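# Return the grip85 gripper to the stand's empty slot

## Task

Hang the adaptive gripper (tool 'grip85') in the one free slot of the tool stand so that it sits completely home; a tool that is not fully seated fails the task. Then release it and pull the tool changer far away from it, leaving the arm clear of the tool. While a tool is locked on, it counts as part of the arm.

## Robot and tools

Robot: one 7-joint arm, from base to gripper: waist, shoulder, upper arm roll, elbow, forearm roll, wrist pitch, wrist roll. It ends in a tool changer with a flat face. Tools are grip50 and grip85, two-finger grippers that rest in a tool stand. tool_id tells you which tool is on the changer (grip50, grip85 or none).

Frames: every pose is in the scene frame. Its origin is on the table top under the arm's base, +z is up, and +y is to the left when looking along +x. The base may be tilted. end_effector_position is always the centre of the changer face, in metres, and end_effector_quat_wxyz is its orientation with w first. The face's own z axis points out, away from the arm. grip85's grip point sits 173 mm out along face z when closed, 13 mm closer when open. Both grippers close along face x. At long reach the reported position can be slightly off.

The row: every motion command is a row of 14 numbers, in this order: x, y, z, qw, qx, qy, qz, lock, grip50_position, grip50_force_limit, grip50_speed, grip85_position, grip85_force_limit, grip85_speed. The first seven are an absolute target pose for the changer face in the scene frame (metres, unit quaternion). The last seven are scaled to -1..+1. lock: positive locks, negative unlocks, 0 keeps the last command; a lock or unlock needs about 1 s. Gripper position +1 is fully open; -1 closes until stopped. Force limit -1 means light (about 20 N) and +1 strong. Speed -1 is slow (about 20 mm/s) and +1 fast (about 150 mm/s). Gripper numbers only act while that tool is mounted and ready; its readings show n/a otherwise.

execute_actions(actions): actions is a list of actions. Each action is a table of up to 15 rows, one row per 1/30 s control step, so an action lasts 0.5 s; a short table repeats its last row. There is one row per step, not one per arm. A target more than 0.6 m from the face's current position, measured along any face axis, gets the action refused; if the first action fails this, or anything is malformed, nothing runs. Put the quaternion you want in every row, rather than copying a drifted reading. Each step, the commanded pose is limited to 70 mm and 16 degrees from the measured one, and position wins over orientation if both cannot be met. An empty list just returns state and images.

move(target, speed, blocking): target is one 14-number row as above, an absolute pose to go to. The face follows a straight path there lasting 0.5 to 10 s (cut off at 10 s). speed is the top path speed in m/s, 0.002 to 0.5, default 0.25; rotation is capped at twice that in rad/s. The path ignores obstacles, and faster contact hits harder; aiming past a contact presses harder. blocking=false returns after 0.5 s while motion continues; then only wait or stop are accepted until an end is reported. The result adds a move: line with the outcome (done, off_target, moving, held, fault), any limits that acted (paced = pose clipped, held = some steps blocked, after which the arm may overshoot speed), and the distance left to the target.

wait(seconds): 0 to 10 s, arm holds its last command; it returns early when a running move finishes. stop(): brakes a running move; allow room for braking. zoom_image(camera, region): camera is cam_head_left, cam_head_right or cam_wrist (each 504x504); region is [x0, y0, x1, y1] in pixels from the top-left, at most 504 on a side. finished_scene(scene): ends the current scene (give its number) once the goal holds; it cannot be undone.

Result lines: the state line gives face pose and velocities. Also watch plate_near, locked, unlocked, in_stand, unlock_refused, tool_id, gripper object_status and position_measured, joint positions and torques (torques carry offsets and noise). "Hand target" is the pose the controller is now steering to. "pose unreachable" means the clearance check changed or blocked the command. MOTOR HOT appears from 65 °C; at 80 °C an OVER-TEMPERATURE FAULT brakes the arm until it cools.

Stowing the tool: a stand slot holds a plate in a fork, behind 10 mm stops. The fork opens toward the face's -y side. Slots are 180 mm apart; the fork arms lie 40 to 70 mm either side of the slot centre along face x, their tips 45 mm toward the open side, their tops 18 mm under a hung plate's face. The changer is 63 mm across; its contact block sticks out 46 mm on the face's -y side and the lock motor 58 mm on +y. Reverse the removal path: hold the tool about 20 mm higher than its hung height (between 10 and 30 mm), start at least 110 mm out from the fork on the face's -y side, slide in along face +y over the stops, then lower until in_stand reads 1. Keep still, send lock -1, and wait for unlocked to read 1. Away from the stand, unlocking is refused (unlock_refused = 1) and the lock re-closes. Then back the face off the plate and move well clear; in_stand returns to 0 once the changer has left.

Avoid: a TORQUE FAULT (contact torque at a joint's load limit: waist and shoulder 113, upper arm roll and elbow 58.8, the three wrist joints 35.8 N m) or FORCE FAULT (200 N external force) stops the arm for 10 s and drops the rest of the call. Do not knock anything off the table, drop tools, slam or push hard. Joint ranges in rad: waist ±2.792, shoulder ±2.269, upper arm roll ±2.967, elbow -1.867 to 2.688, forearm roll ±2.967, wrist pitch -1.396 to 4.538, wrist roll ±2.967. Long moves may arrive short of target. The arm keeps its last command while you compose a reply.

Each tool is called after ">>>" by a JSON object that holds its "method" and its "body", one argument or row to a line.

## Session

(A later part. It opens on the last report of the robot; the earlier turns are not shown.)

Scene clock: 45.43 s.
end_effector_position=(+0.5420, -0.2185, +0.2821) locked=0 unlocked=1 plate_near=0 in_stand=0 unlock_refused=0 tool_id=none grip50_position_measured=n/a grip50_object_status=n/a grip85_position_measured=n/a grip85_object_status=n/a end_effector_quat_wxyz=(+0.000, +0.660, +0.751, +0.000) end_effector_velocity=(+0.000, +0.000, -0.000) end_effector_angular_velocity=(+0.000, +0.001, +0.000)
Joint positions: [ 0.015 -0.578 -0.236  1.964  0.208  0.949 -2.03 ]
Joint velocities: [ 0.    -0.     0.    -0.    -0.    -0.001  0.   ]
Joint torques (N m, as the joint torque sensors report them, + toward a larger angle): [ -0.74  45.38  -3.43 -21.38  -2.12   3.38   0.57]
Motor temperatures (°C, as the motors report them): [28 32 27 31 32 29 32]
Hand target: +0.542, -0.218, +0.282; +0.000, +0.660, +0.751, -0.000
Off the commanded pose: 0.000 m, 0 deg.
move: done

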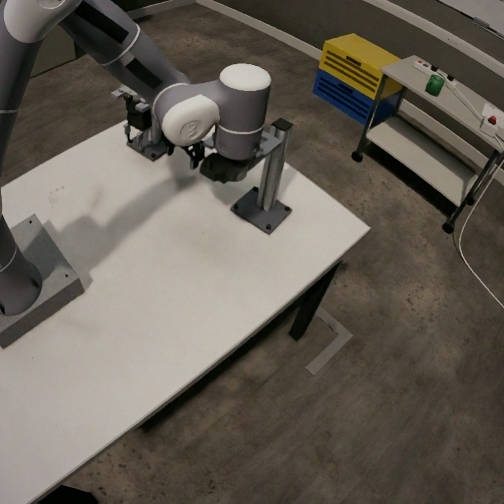

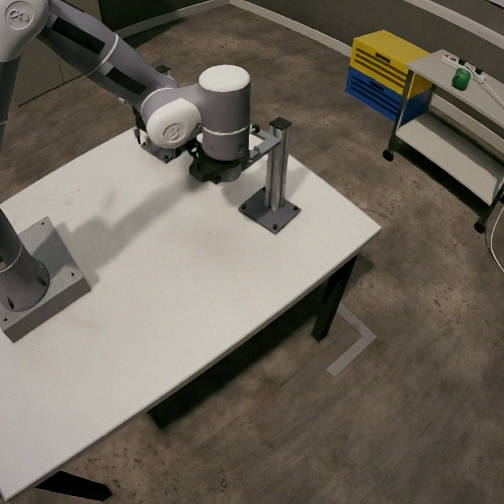

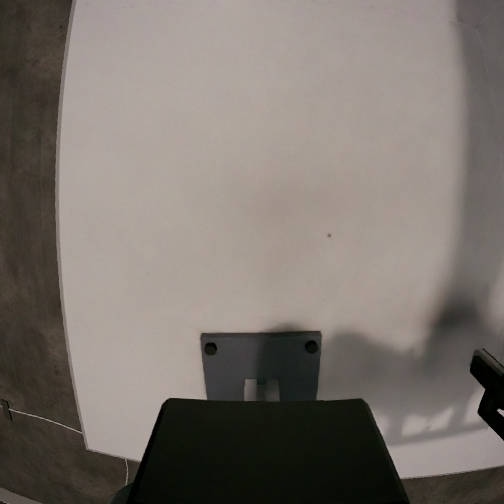

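Probably still above the arm; lowering instead.

>>> {"method": "move", "body": {
  "target": [0.542,-0.2184,0.278,0,0.66,0.751,0,0,1,0,0,1,0,0],
  "speed": 0.01
}}

>>> {"method": "move", "body": {
  "target": [0.542,-0.2184,0.274,0,0.66,0.751,0,0,1,0,0,1,0,0],
  "speed": 0.01
}}

Scene clock: 48.13 s.
end_effector_position=(+0.5429, -0.2187, +0.2794) locked=0 unlocked=1 plate_near=0 in_stand=0 unlock_refused=0 tool_id=none grip50_position_measured=n/a grip50_object_status=n/a grip85_position_measured=n/a grip85_object_status=n/a end_effector_quat_wxyz=(+0.002, +0.660, +0.751, +0.001) end_effector_velocity=(-0.000, -0.000, -0.000) end_effector_angular_velocity=(+0.001, -0.001, -0.000)
Joint positions: [ 0.012 -0.585 -0.233  1.962  0.21   0.957 -2.031]
Joint velocities: [-0.001  0.     0.001 -0.     0.     0.     0.   ]
Joint torques (N m, as the joint torque sensors report them, + toward a larger angle): [ -1.23  36.06  -2.05 -16.77  -1.48   2.92  -0.33]
Motor temperatures (°C, as the motors report them): [28 32 27 31 32 29 32]
Hand target: +0.542, -0.218, +0.278; +0.000, +0.660, +0.751, -0.000
Off the commanded pose: 0.002 m, 0 deg.
move: done

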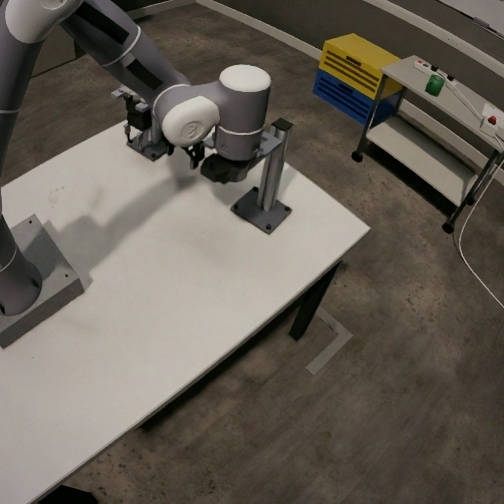

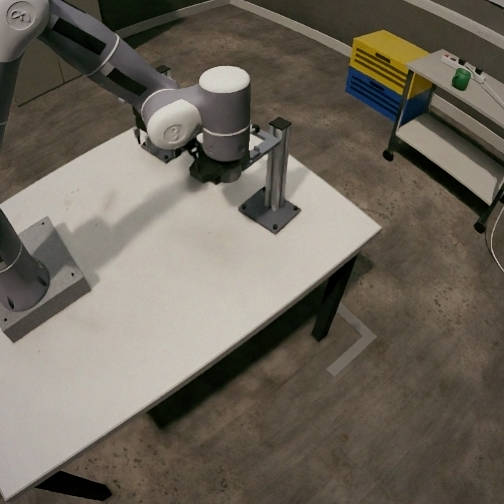

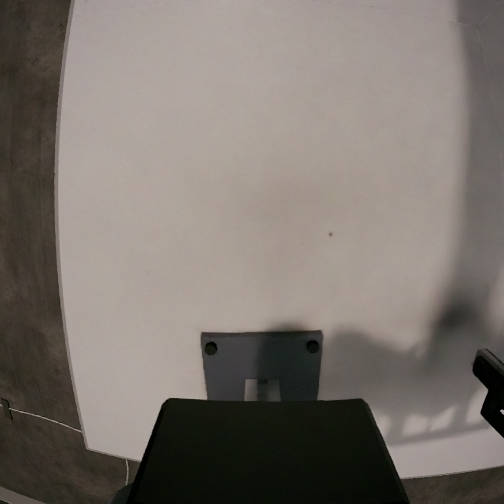

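Scene clock: 48.90 s.
end_effector_position=(+0.5448, -0.2192, +0.2785) locked=0 unlocked=1 plate_near=0 in_stand=0 unlock_refused=0 tool_id=none grip50_position_measured=n/a grip50_object_status=n/a grip85_position_measured=n/a grip85_object_status=n/a end_effector_quat_wxyz=(+0.005, +0.660, +0.751, +0.003) end_effector_velocity=(-0.000, +0.000, -0.000) end_effector_angular_velocity=(+0.001, -0.000, -0.000)
Joint positions: [ 0.009 -0.59  -0.229  1.959  0.211  0.968 -2.032]
Joint velocities: [-0.002 -0.     0.002 -0.     0.     0.     0.   ]
Joint torques (N m, as the joint torque sensors report them, + toward a larger angle): [-1.15 15.71  1.01 -6.44 -0.99 -1.29  0.39]
Motor temperatures (°C, as the motors report them): [28 32 27 31 32 29 32]
Hand target: +0.542, -0.218, +0.274; +0.000, +0.660, +0.751, -0.000
Off the commanded pose: 0.005 m, 1 deg.
move: off_target

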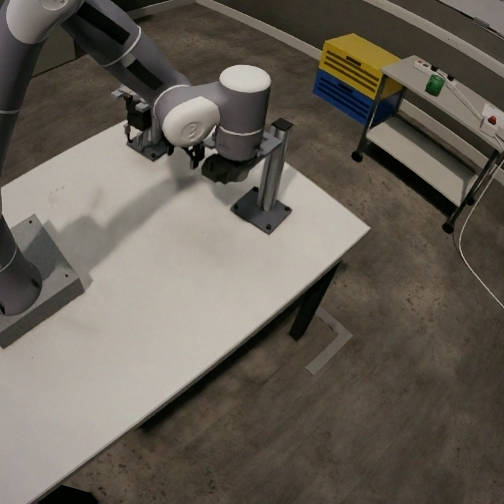

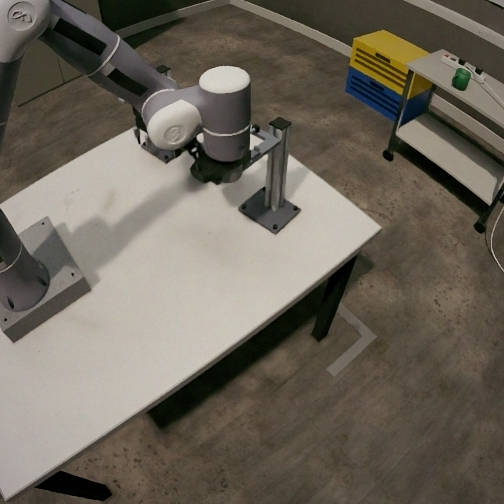

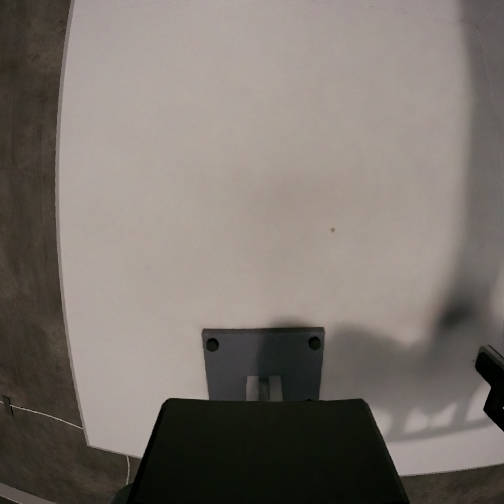

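>>> {"method": "move", "body": {
  "target": [0.49,-0.225,0.285,0,0.66,0.751,0,0,1,0,0,1,0,0],
  "speed": 0.05
}}

>>> {"method": "move", "body": {
  "target": [0.495,-0.2245,0.273,0,0.66,0.751,0,0,1,0,0,1,0,0],
  "speed": 0.02
}}

>>> {"method": "move", "body": {
  "target": [0.501,-0.2237,0.273,0,0.66,0.751,0,0,1,0,0,1,0,0],
  "speed": 0.01
}}

>>> {"method": "move", "body": {
  "target": [0.507,-0.2229,0.273,0,0.66,0.751,0,0,1,0,0,1,0,0],
  "speed": 0.01
}}

>>> {"method": "move", "body": {
  "target": [0.513,-0.2221,0.273,0,0.66,0.751,0,0,1,0,0,1,0,0],
  "speed": 0.01
}}

Scene clock: 53.63 s.
end_effector_position=(+0.4899, -0.2250, +0.2849) locked=0 unlocked=1 plate_near=0 in_stand=0 unlock_refused=0 tool_id=none grip50_position_measured=n/a grip50_object_status=n/a grip85_position_measured=n/a grip85_object_status=n/a end_effector_quat_wxyz=(-0.000, +0.660, +0.751, +0.000) end_effector_velocity=(-0.000, -0.000, -0.000) end_effector_angular_velocity=(-0.000, +0.000, +0.000)
Joint positions: [ 0.004 -0.498 -0.245  2.109  0.209  1.014 -2.064]
Joint velocities: [-0. -0. -0.  0.  0.  0. -0.]
Joint torques (N m, as the joint torque sensors report them, + toward a larger angle): [ -0.81  41.9   -3.75 -18.99  -2.71   4.92  -0.66]
Motor temperatures (°C, as the motors report them): [28 32 27 31 32 29 32]
Hand target: +0.490, -0.225, +0.285; -0.000, +0.660, +0.751, +0.000
Off the commanded pose: 0.000 m, 0 deg.
move: done

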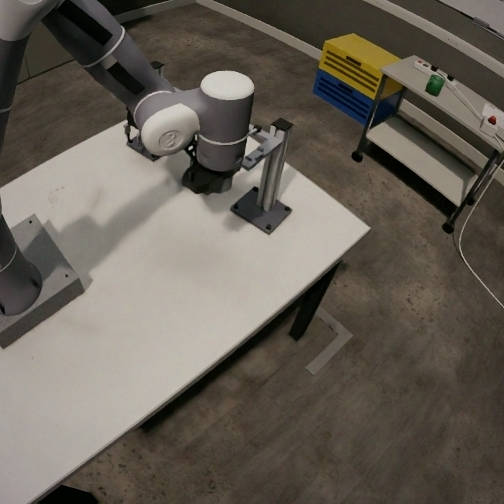

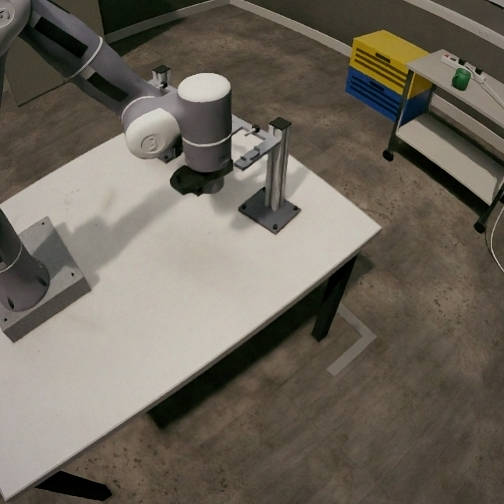

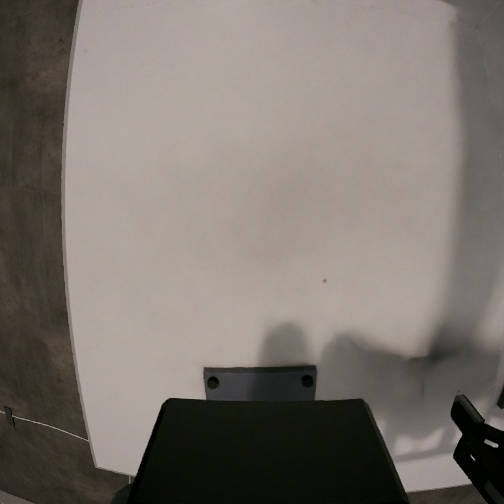

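Scene clock: 54.50 s.
end_effector_position=(+0.4949, -0.2245, +0.2730) locked=0 unlocked=1 plate_near=0 in_stand=0 unlock_refused=0 tool_id=none grip50_position_measured=n/a grip50_object_status=n/a grip85_position_measured=n/a grip85_object_status=n/a end_effector_quat_wxyz=(-0.000, +0.660, +0.751, -0.000) end_effector_velocity=(-0.000, -0.000, -0.000) end_effector_angular_velocity=(+0.000, -0.000, -0.000)
Joint positions: [-0.001 -0.534 -0.235  2.092  0.219  1.033 -2.068]
Joint velocities: [-0.001 -0.     0.001 -0.    -0.     0.    -0.   ]
Joint torques (N m, as the joint torque sensors report them, + toward a larger angle): [ -1.73  42.35  -2.74 -19.53  -1.35   4.82  -0.54]
Motor temperatures (°C, as the motors report them): [28 32 27 31 32 29 32]
Hand target: +0.495, -0.224, +0.273; +0.000, +0.660, +0.751, -0.000
Off the commanded pose: 0.000 m, 0 deg.
move: done

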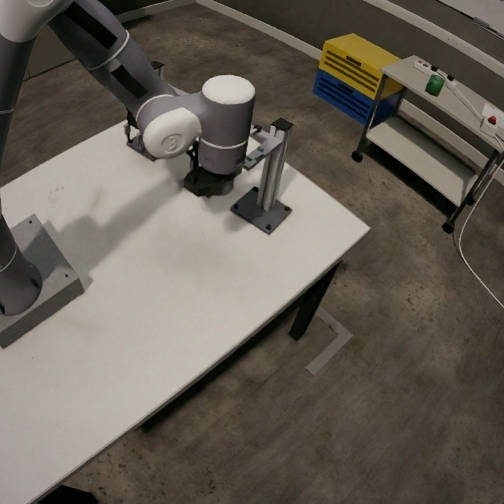

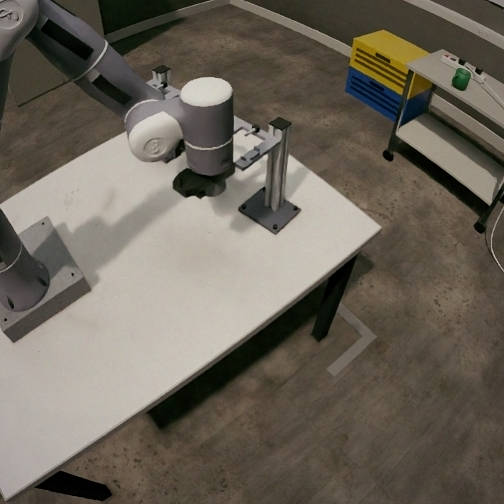

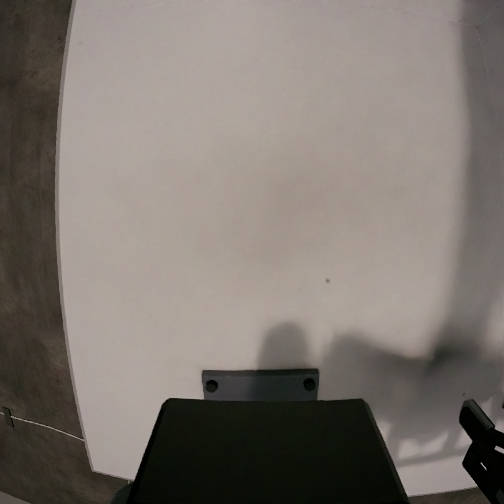

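Scene clock: 55.33 s.
end_effector_position=(+0.5010, -0.2238, +0.2731) locked=0 unlocked=1 plate_near=0 in_stand=0 unlock_refused=0 tool_id=none grip50_position_measured=n/a grip50_object_status=n/a grip85_position_measured=n/a grip85_object_status=n/a end_effector_quat_wxyz=(+0.000, +0.660, +0.751, +0.000) end_effector_velocity=(+0.000, +0.000, +0.000) end_effector_angular_velocity=(-0.000, -0.000, +0.000)
Joint positions: [ 0.001 -0.542 -0.234  2.076  0.219  1.025 -2.064]
Joint velocities: [ 0.  0. -0. -0. -0. -0. -0.]
Joint torques (N m, as the joint torque sensors report them, + toward a larger angle): [ -0.79  42.29  -3.26 -19.9   -2.     3.21   0.49]
Motor temperatures (°C, as the motors report them): [28 32 27 31 32 29 32]
Hand target: +0.501, -0.224, +0.273; +0.000, +0.660, +0.751, -0.000
Off the commanded pose: 0.000 m, 0 deg.
move: done

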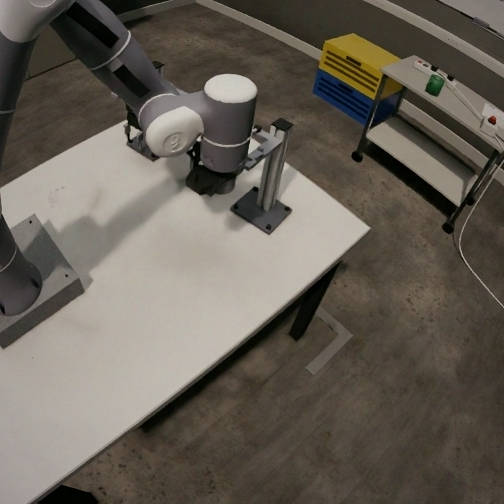

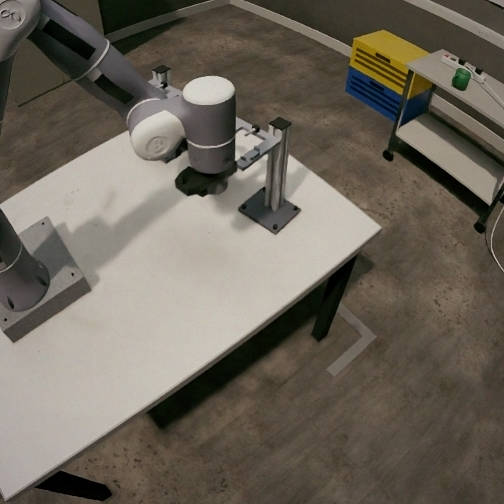

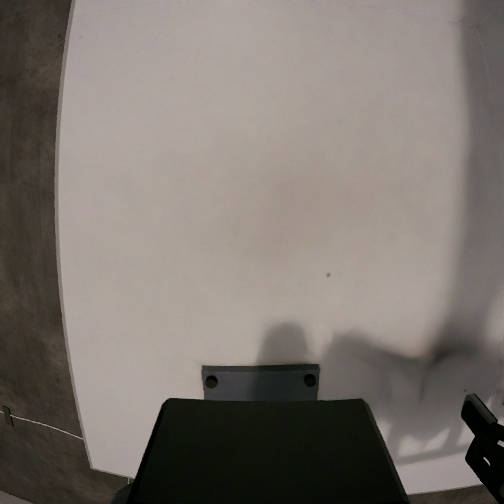

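Scene clock: 56.17 s.
end_effector_position=(+0.5070, -0.2229, +0.2731) locked=0 unlocked=1 plate_near=0 in_stand=0 unlock_refused=0 tool_id=none grip50_position_measured=n/a grip50_object_status=n/a grip85_position_measured=n/a grip85_object_status=n/a end_effector_quat_wxyz=(+0.000, +0.660, +0.751, +0.000) end_effector_velocity=(-0.000, -0.000, +0.000) end_effector_angular_velocity=(-0.000, +0.000, -0.000)
Joint positions: [ 0.003 -0.55  -0.234  2.06   0.219  1.017 -2.06 ]
Joint velocities: [ 0.    -0.    -0.001 -0.    -0.    -0.     0.   ]
Joint torques (N m, as the joint torque sensors report them, + toward a larger angle): [ -1.21  42.96  -3.55 -19.8   -2.23   3.35   0.37]
Motor temperatures (°C, as the motors report them): [28 32 27 31 32 29 32]
Hand target: +0.507, -0.223, +0.273; +0.000, +0.660, +0.751, -0.000
Off the commanded pose: 0.000 m, 0 deg.
move: done

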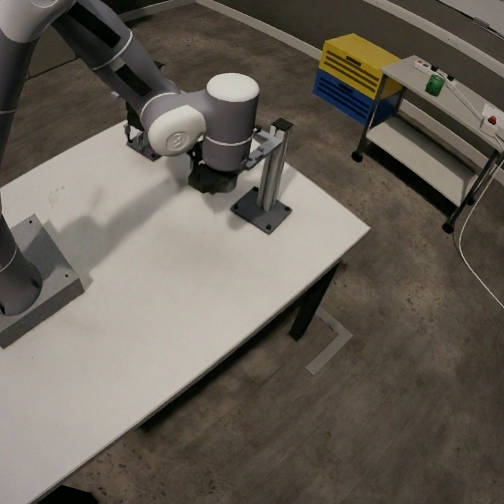

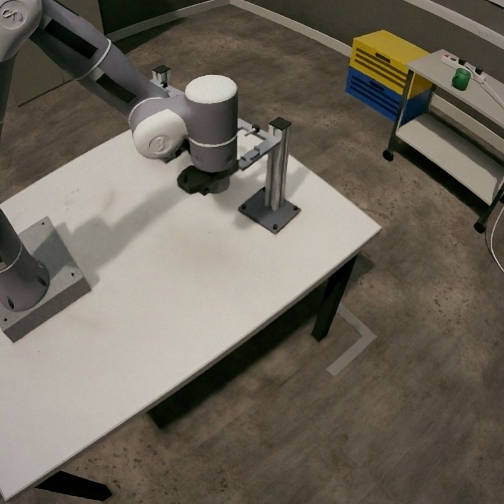

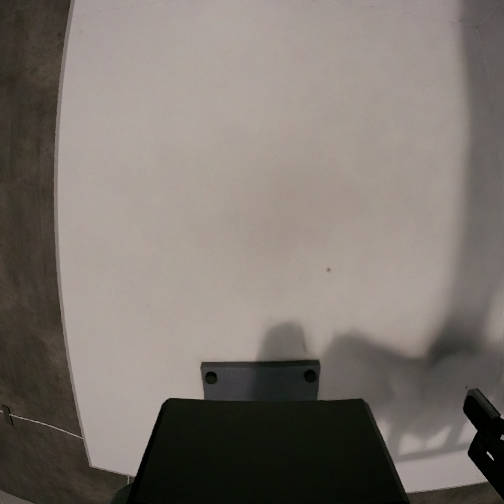

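Scene clock: 57.00 s.
end_effector_position=(+0.5130, -0.2221, +0.2730) locked=0 unlocked=1 plate_near=0 in_stand=0 unlock_refused=0 tool_id=none grip50_position_measured=n/a grip50_object_status=n/a grip85_position_measured=n/a grip85_object_status=n/a end_effector_quat_wxyz=(+0.000, +0.660, +0.751, +0.000) end_effector_velocity=(+0.000, +0.000, -0.000) end_effector_angular_velocity=(+0.000, +0.000, +0.000)
Joint positions: [ 0.005 -0.558 -0.234  2.043  0.219  1.008 -2.056]
Joint velocities: [ 0.  0.  0. -0.  0. -0. -0.]
Joint torques (N m, as the joint torque sensors report them, + toward a larger angle): [ -0.84  43.62  -3.61 -19.95  -2.27   3.21   0.36]
Motor temperatures (°C, as the motors report them): [28 32 27 31 32 29 32]
Hand target: +0.513, -0.222, +0.273; +0.000, +0.660, +0.751, -0.000
Off the commanded pose: 0.000 m, 0 deg.
move: done

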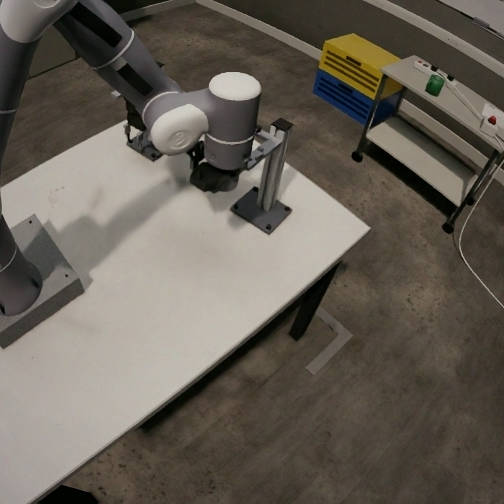

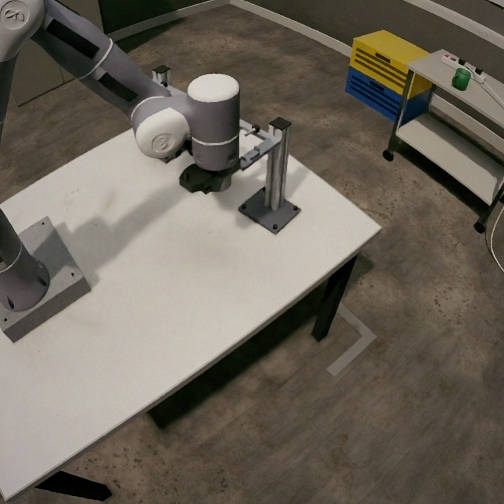

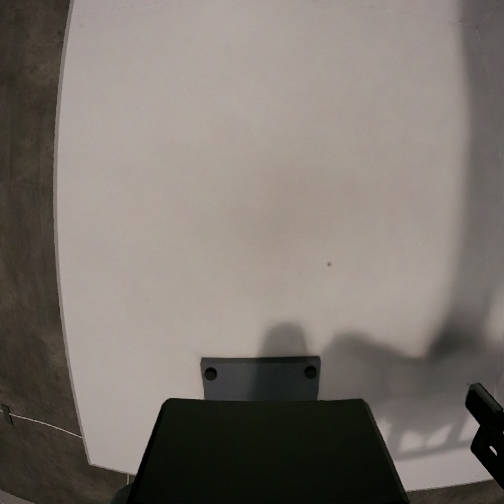

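>>> {"method": "move", "body": {
  "target": [0.519,-0.2213,0.273,0,0.66,0.751,0,0,1,0,0,1,0,0],
  "speed": 0.01
}}

>>> {"method": "move", "body": {
  "target": [0.525,-0.2205,0.273,0,0.66,0.751,0,0,1,0,0,1,0,0],
  "speed": 0.01
}}

Scene clock: 59.43 s.
end_effector_position=(+0.5190, -0.2213, +0.2730) locked=0 unlocked=1 plate_near=0 in_stand=0 unlock_refused=0 tool_id=none grip50_position_measured=n/a grip50_object_status=n/a grip85_position_measured=n/a grip85_object_status=n/a end_effector_quat_wxyz=(+0.000, +0.660, +0.751, +0.000) end_effector_velocity=(+0.000, +0.000, -0.000) end_effector_angular_velocity=(-0.000, -0.000, +0.000)
Joint positions: [ 0.007 -0.567 -0.234  2.027  0.219  1.    -2.052]
Joint velocities: [ 0. -0.  0. -0. -0.  0.  0.]
Joint torques (N m, as the joint torque sensors report them, + toward a larger angle): [ -0.79  44.1   -3.88 -20.43  -2.23   3.4    0.45]
Motor temperatures (°C, as the motors report them): [28 32 27 31 32 29 32]
Hand target: +0.519, -0.221, +0.273; +0.000, +0.660, +0.751, -0.000
Off the commanded pose: 0.000 m, 0 deg.
move: done

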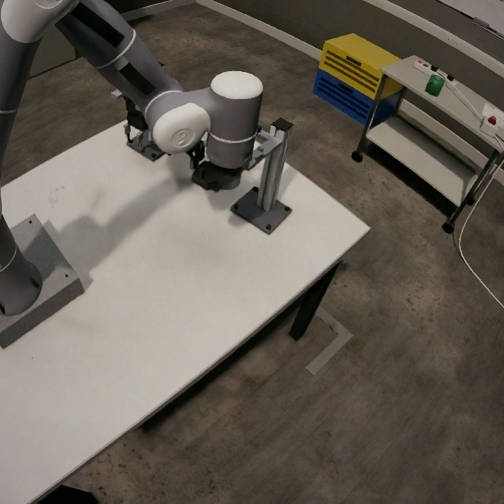

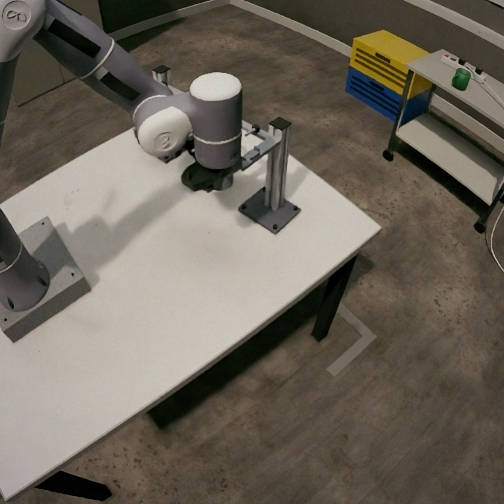

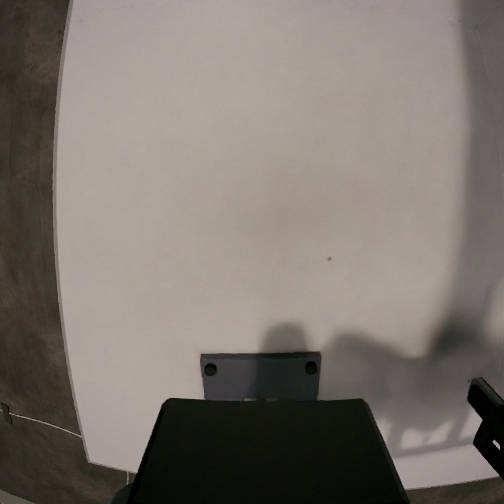

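Scene clock: 60.27 s.
end_effector_position=(+0.5250, -0.2205, +0.2730) locked=0 unlocked=1 plate_near=0 in_stand=0 unlock_refused=0 tool_id=none grip50_position_measured=n/a grip50_object_status=n/a grip85_position_measured=n/a grip85_object_status=n/a end_effector_quat_wxyz=(+0.000, +0.660, +0.751, +0.000) end_effector_velocity=(-0.000, -0.000, -0.000) end_effector_angular_velocity=(-0.000, +0.000, -0.000)
Joint positions: [ 0.009 -0.575 -0.234  2.01   0.219  0.991 -2.048]
Joint velocities: [ 0.    -0.    -0.001 -0.    -0.    -0.    -0.   ]
Joint torques (N m, as the joint torque sensors report them, + toward a larger angle): [ -1.03  44.58  -4.01 -20.43  -2.36   3.21   0.45]
Motor temperatures (°C, as the motors report them): [28 32 27 31 32 29 32]
Hand target: +0.525, -0.220, +0.273; +0.000, +0.660, +0.751, -0.000
Off the commanded pose: 0.000 m, 0 deg.
move: done

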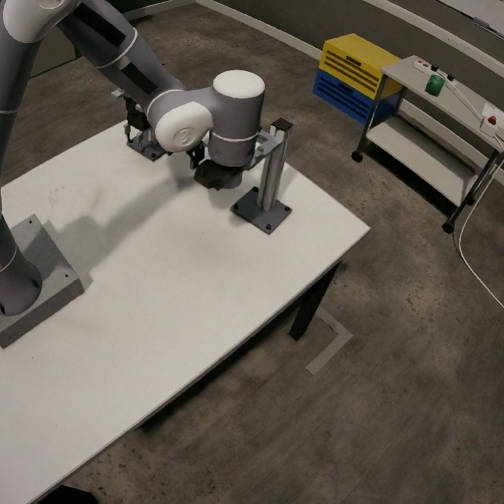

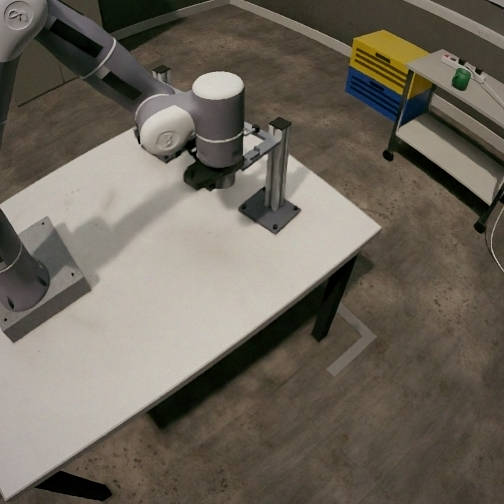

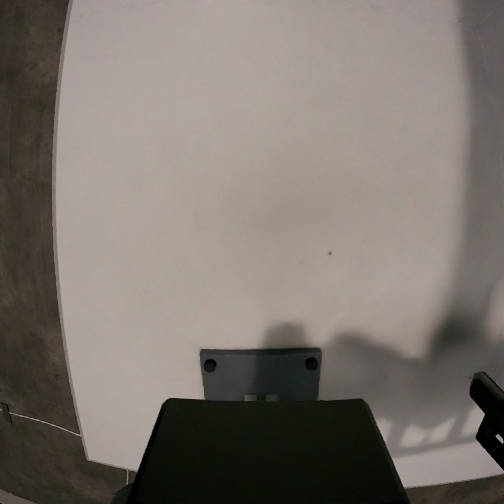

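>>> {"method": "move", "body": {
  "target": [0.525,-0.2205,0.267,0,0.66,0.751,0,0,1,0,0,1,0,0],
  "speed": 0.01
}}

Scene clock: 63.13 s.
end_effector_position=(+0.5264, -0.2209, +0.2692) locked=0 unlocked=1 plate_near=0 in_stand=0 unlock_refused=0 tool_id=none grip50_position_measured=n/a grip50_object_status=n/a grip85_position_measured=n/a grip85_object_status=n/a end_effector_quat_wxyz=(+0.002, +0.660, +0.751, +0.001) end_effector_velocity=(-0.000, +0.000, -0.000) end_effector_angular_velocity=(+0.001, -0.000, +0.000)
Joint positions: [ 0.006 -0.586 -0.229  2.007  0.222  1.004 -2.05 ]
Joint velocities: [-0.001  0.     0.002 -0.    -0.     0.    -0.   ]
Joint torques (N m, as the joint torque sensors report them, + toward a larger angle): [ -1.22  29.65  -1.14 -13.1   -1.22   1.85  -0.04]
Motor temperatures (°C, as the motors report them): [28 32 27 31 32 29 32]
Hand target: +0.525, -0.220, +0.267; +0.000, +0.660, +0.751, -0.000
Off the commanded pose: 0.003 m, 0 deg.
move: done

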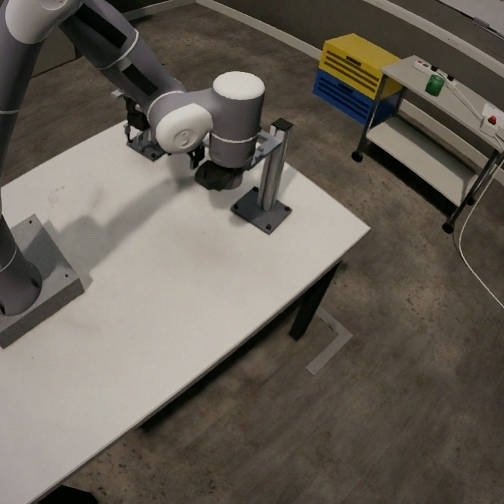

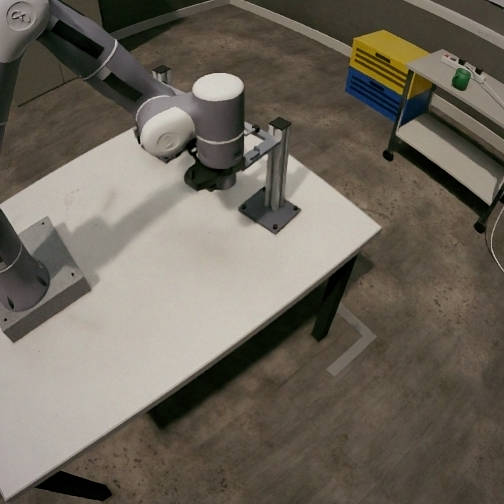

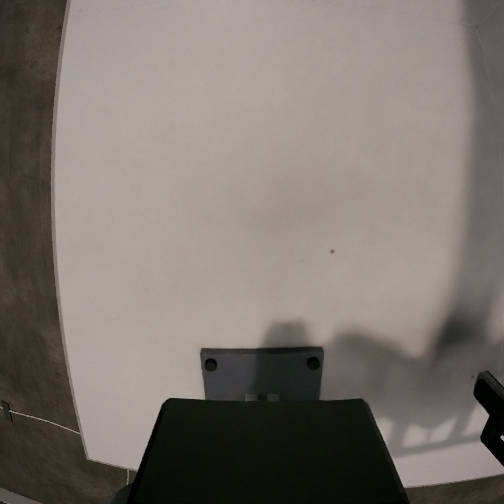

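Fork top is at 0.270, so the plate face is at 0.288. Next I'll touch the arm's front end.

>>> {"method": "move", "body": {
  "target": [0.49,-0.2251,0.275,0,0.66,0.751,0,0,1,0,0,1,0,0],
  "speed": 0.05
}}

>>> {"method": "move", "body": {
  "target": [0.49,-0.2251,0.264,0,0.66,0.751,0,0,1,0,0,1,0,0],
  "speed": 0.02
}}

>>> {"method": "move", "body": {
  "target": [0.496,-0.2243,0.264,0,0.66,0.751,0,0,1,0,0,1,0,0],
  "speed": 0.01
}}

>>> {"method": "move", "body": {
  "target": [0.502,-0.2235,0.264,0,0.66,0.751,0,0,1,0,0,1,0,0],
  "speed": 0.01
}}

>>> {"method": "move", "body": {
  "target": [0.508,-0.2227,0.264,0,0.66,0.751,0,0,1,0,0,1,0,0],
  "speed": 0.01
}}

Scene clock: 66.93 s.
end_effector_position=(+0.4899, -0.2251, +0.2749) locked=0 unlocked=1 plate_near=0 in_stand=0 unlock_refused=0 tool_id=none grip50_position_measured=n/a grip50_object_status=n/a grip85_position_measured=n/a grip85_object_status=n/a end_effector_quat_wxyz=(-0.000, +0.660, +0.751, +0.000) end_effector_velocity=(-0.000, +0.000, -0.000) end_effector_angular_velocity=(-0.000, +0.000, +0.000)
Joint positions: [ 0.002 -0.523 -0.24   2.106  0.221  1.035 -2.073]
Joint velocities: [ 0.  0. -0.  0. -0. -0. -0.]
Joint torques (N m, as the joint torque sensors report them, + toward a larger angle): [ -0.87  42.15  -3.63 -18.5   -2.63   4.88  -0.61]
Motor temperatures (°C, as the motors report them): [28 32 27 31 32 29 32]
Hand target: +0.490, -0.225, +0.275; -0.000, +0.660, +0.751, +0.000
Off the commanded pose: 0.000 m, 0 deg.
move: done

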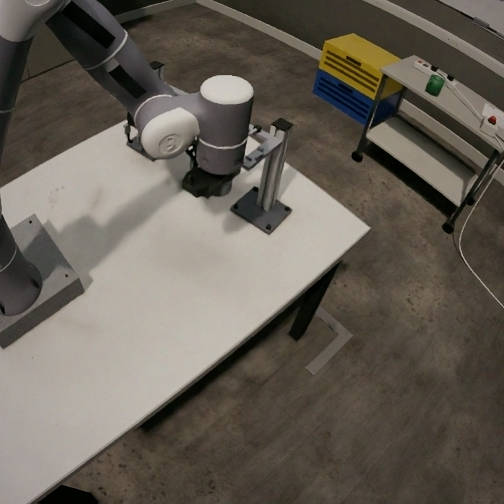

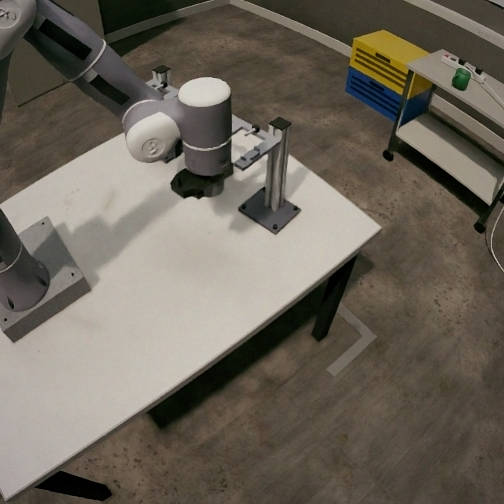

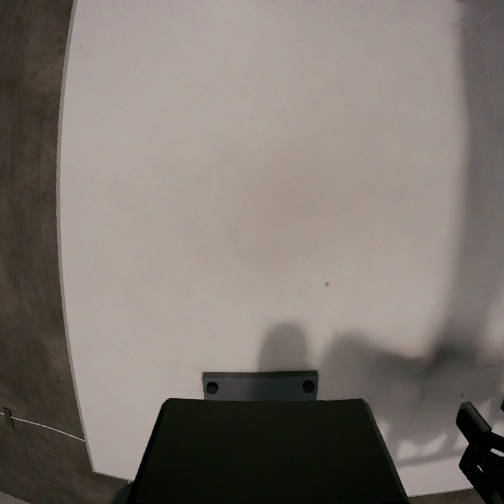

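Scene clock: 67.70 s.
end_effector_position=(+0.4899, -0.2251, +0.2640) locked=0 unlocked=1 plate_near=0 in_stand=0 unlock_refused=0 tool_id=none grip50_position_measured=n/a grip50_object_status=n/a grip85_position_measured=n/a grip85_object_status=n/a end_effector_quat_wxyz=(-0.000, +0.660, +0.751, -0.000) end_effector_velocity=(-0.000, -0.000, -0.000) end_effector_angular_velocity=(+0.000, -0.000, -0.000)
Joint positions: [-0.005 -0.551 -0.231  2.102  0.231  1.058 -2.08 ]
Joint velocities: [-0.001  0.     0.001 -0.     0.     0.     0.   ]
Joint torques (N m, as the joint torque sensors report them, + toward a larger angle): [ -2.23  42.36  -2.83 -18.83  -1.37   4.86  -0.52]
Motor temperatures (°C, as the motors report them): [28 32 27 31 32 29 32]
Hand target: +0.490, -0.225, +0.264; +0.000, +0.660, +0.751, -0.000
Off the commanded pose: 0.000 m, 0 deg.
move: done

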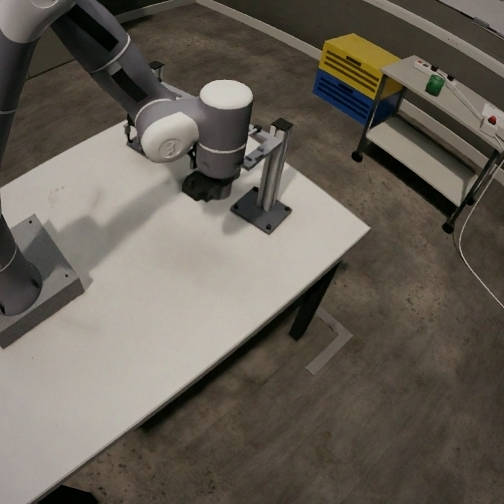

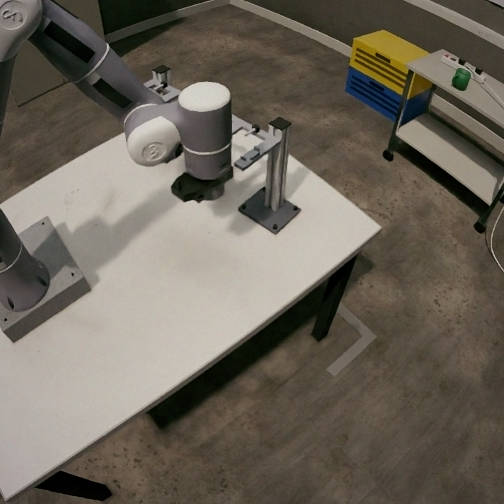

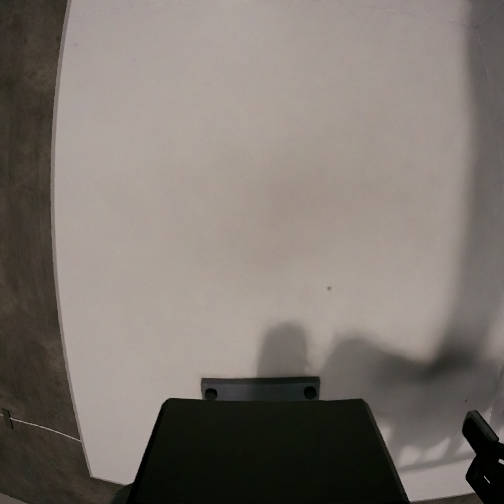

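Scene clock: 68.53 s.
end_effector_position=(+0.4960, -0.2243, +0.2641) locked=0 unlocked=1 plate_near=0 in_stand=0 unlock_refused=0 tool_id=none grip50_position_measured=n/a grip50_object_status=n/a grip85_position_measured=n/a grip85_object_status=n/a end_effector_quat_wxyz=(+0.000, +0.660, +0.751, +0.000) end_effector_velocity=(+0.000, -0.000, +0.000) end_effector_angular_velocity=(-0.000, -0.000, -0.000)
Joint positions: [-0.003 -0.558 -0.23   2.086  0.231  1.05  -2.076]
Joint velocities: [ 0. -0. -0. -0.  0.  0. -0.]
Joint torques (N m, as the joint torque sensors report them, + toward a larger angle): [ -0.78  42.47  -3.79 -19.15  -2.08   3.23   0.34]
Motor temperatures (°C, as the motors report them): [28 32 27 31 32 29 32]
Hand target: +0.496, -0.224, +0.264; +0.000, +0.660, +0.751, -0.000
Off the commanded pose: 0.000 m, 0 deg.
move: done

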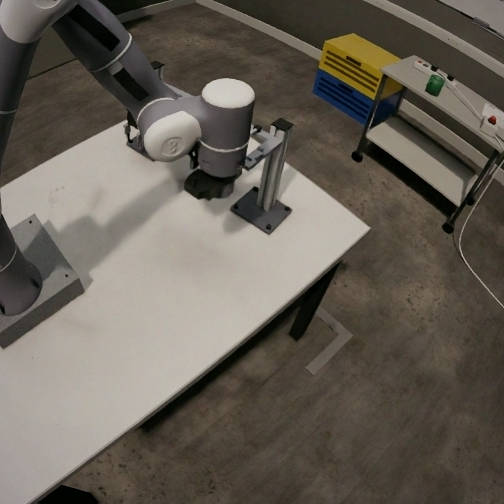

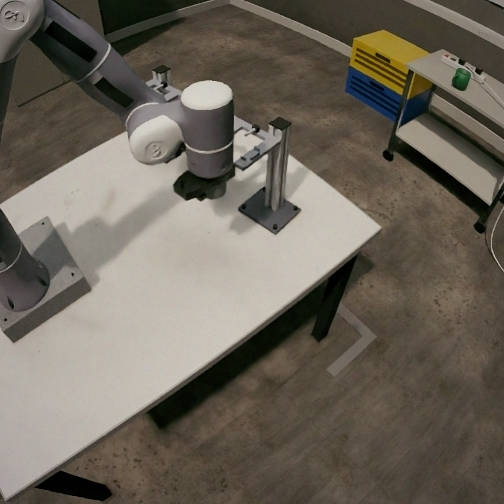

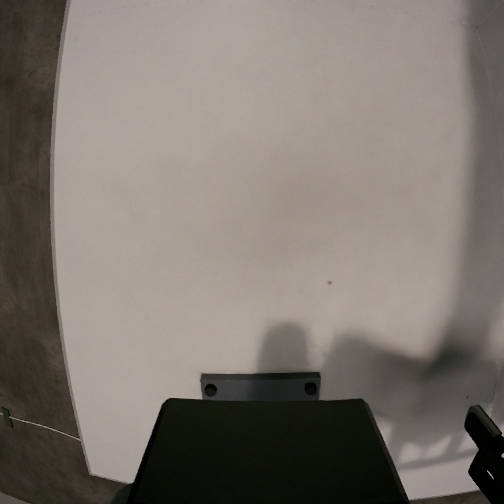

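Scene clock: 69.37 s.
end_effector_position=(+0.5020, -0.2235, +0.2640) locked=0 unlocked=1 plate_near=0 in_stand=0 unlock_refused=0 tool_id=none grip50_position_measured=n/a grip50_object_status=n/a grip85_position_measured=n/a grip85_object_status=n/a end_effector_quat_wxyz=(+0.000, +0.660, +0.751, +0.000) end_effector_velocity=(+0.000, -0.000, +0.000) end_effector_angular_velocity=(-0.000, -0.000, -0.000)
Joint positions: [-0.    -0.566 -0.231  2.07   0.231  1.042 -2.072]
Joint velocities: [ 0.001  0.    -0.001 -0.    -0.    -0.    -0.   ]
Joint torques (N m, as the joint torque sensors report them, + toward a larger angle): [ -0.99  43.19  -3.98 -19.33  -2.38   3.37   0.35]
Motor temperatures (°C, as the motors report them): [28 32 27 31 32 29 32]
Hand target: +0.502, -0.223, +0.264; +0.000, +0.660, +0.751, -0.000
Off the commanded pose: 0.000 m, 0 deg.
move: done

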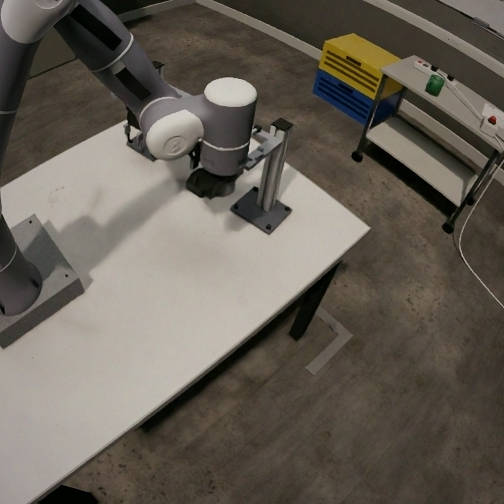

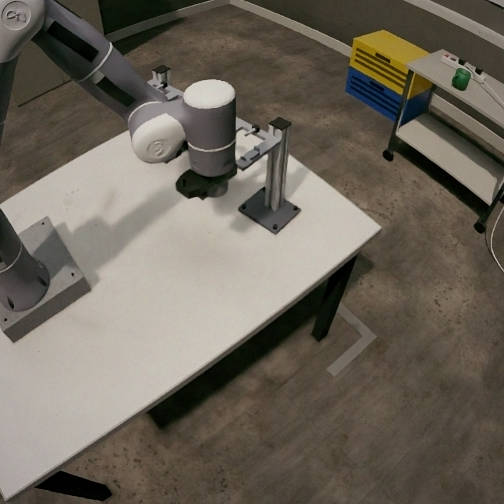

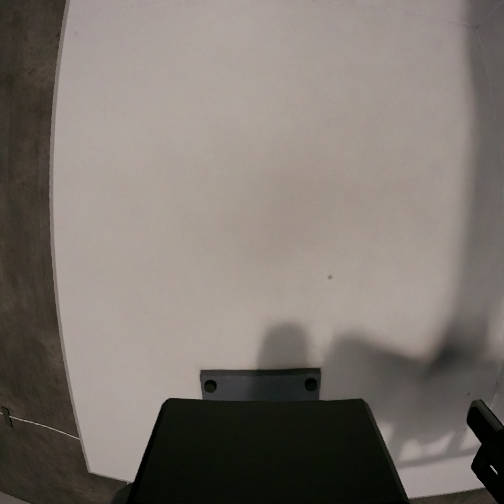

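Scene clock: 70.20 s.
end_effector_position=(+0.5080, -0.2227, +0.2640) locked=0 unlocked=1 plate_near=0 in_stand=0 unlock_refused=0 tool_id=none grip50_position_measured=n/a grip50_object_status=n/a grip85_position_measured=n/a grip85_object_status=n/a end_effector_quat_wxyz=(+0.000, +0.660, +0.751, +0.000) end_effector_velocity=(+0.000, +0.000, +0.000) end_effector_angular_velocity=(-0.000, +0.000, +0.000)
Joint positions: [ 0.002 -0.574 -0.231  2.053  0.231  1.033 -2.067]
Joint velocities: [ 0.001  0.    -0.    -0.    -0.    -0.    -0.   ]
Joint torques (N m, as the joint torque sensors report them, + toward a larger angle): [ -1.11  43.75  -3.95 -19.59  -2.41   3.22   0.49]
Motor temperatures (°C, as the motors report them): [28 32 27 31 32 29 32]
Hand target: +0.508, -0.223, +0.264; +0.000, +0.660, +0.751, -0.000
Off the commanded pose: 0.000 m, 0 deg.
move: done

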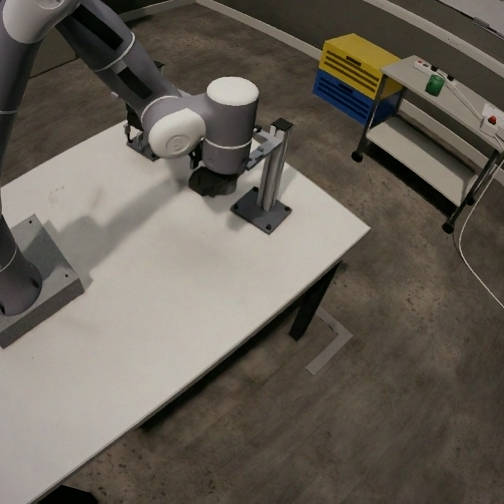

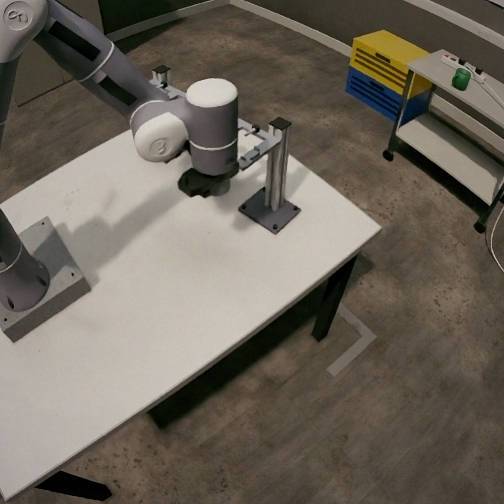

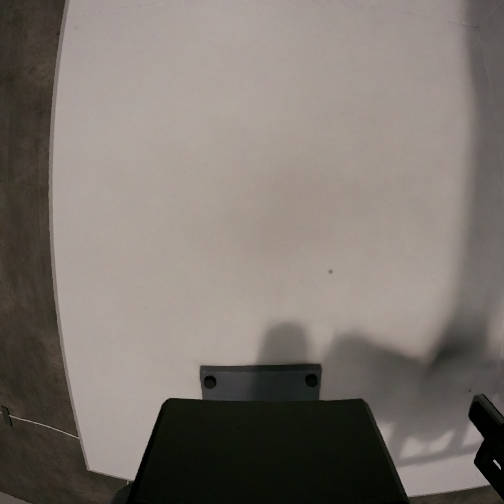

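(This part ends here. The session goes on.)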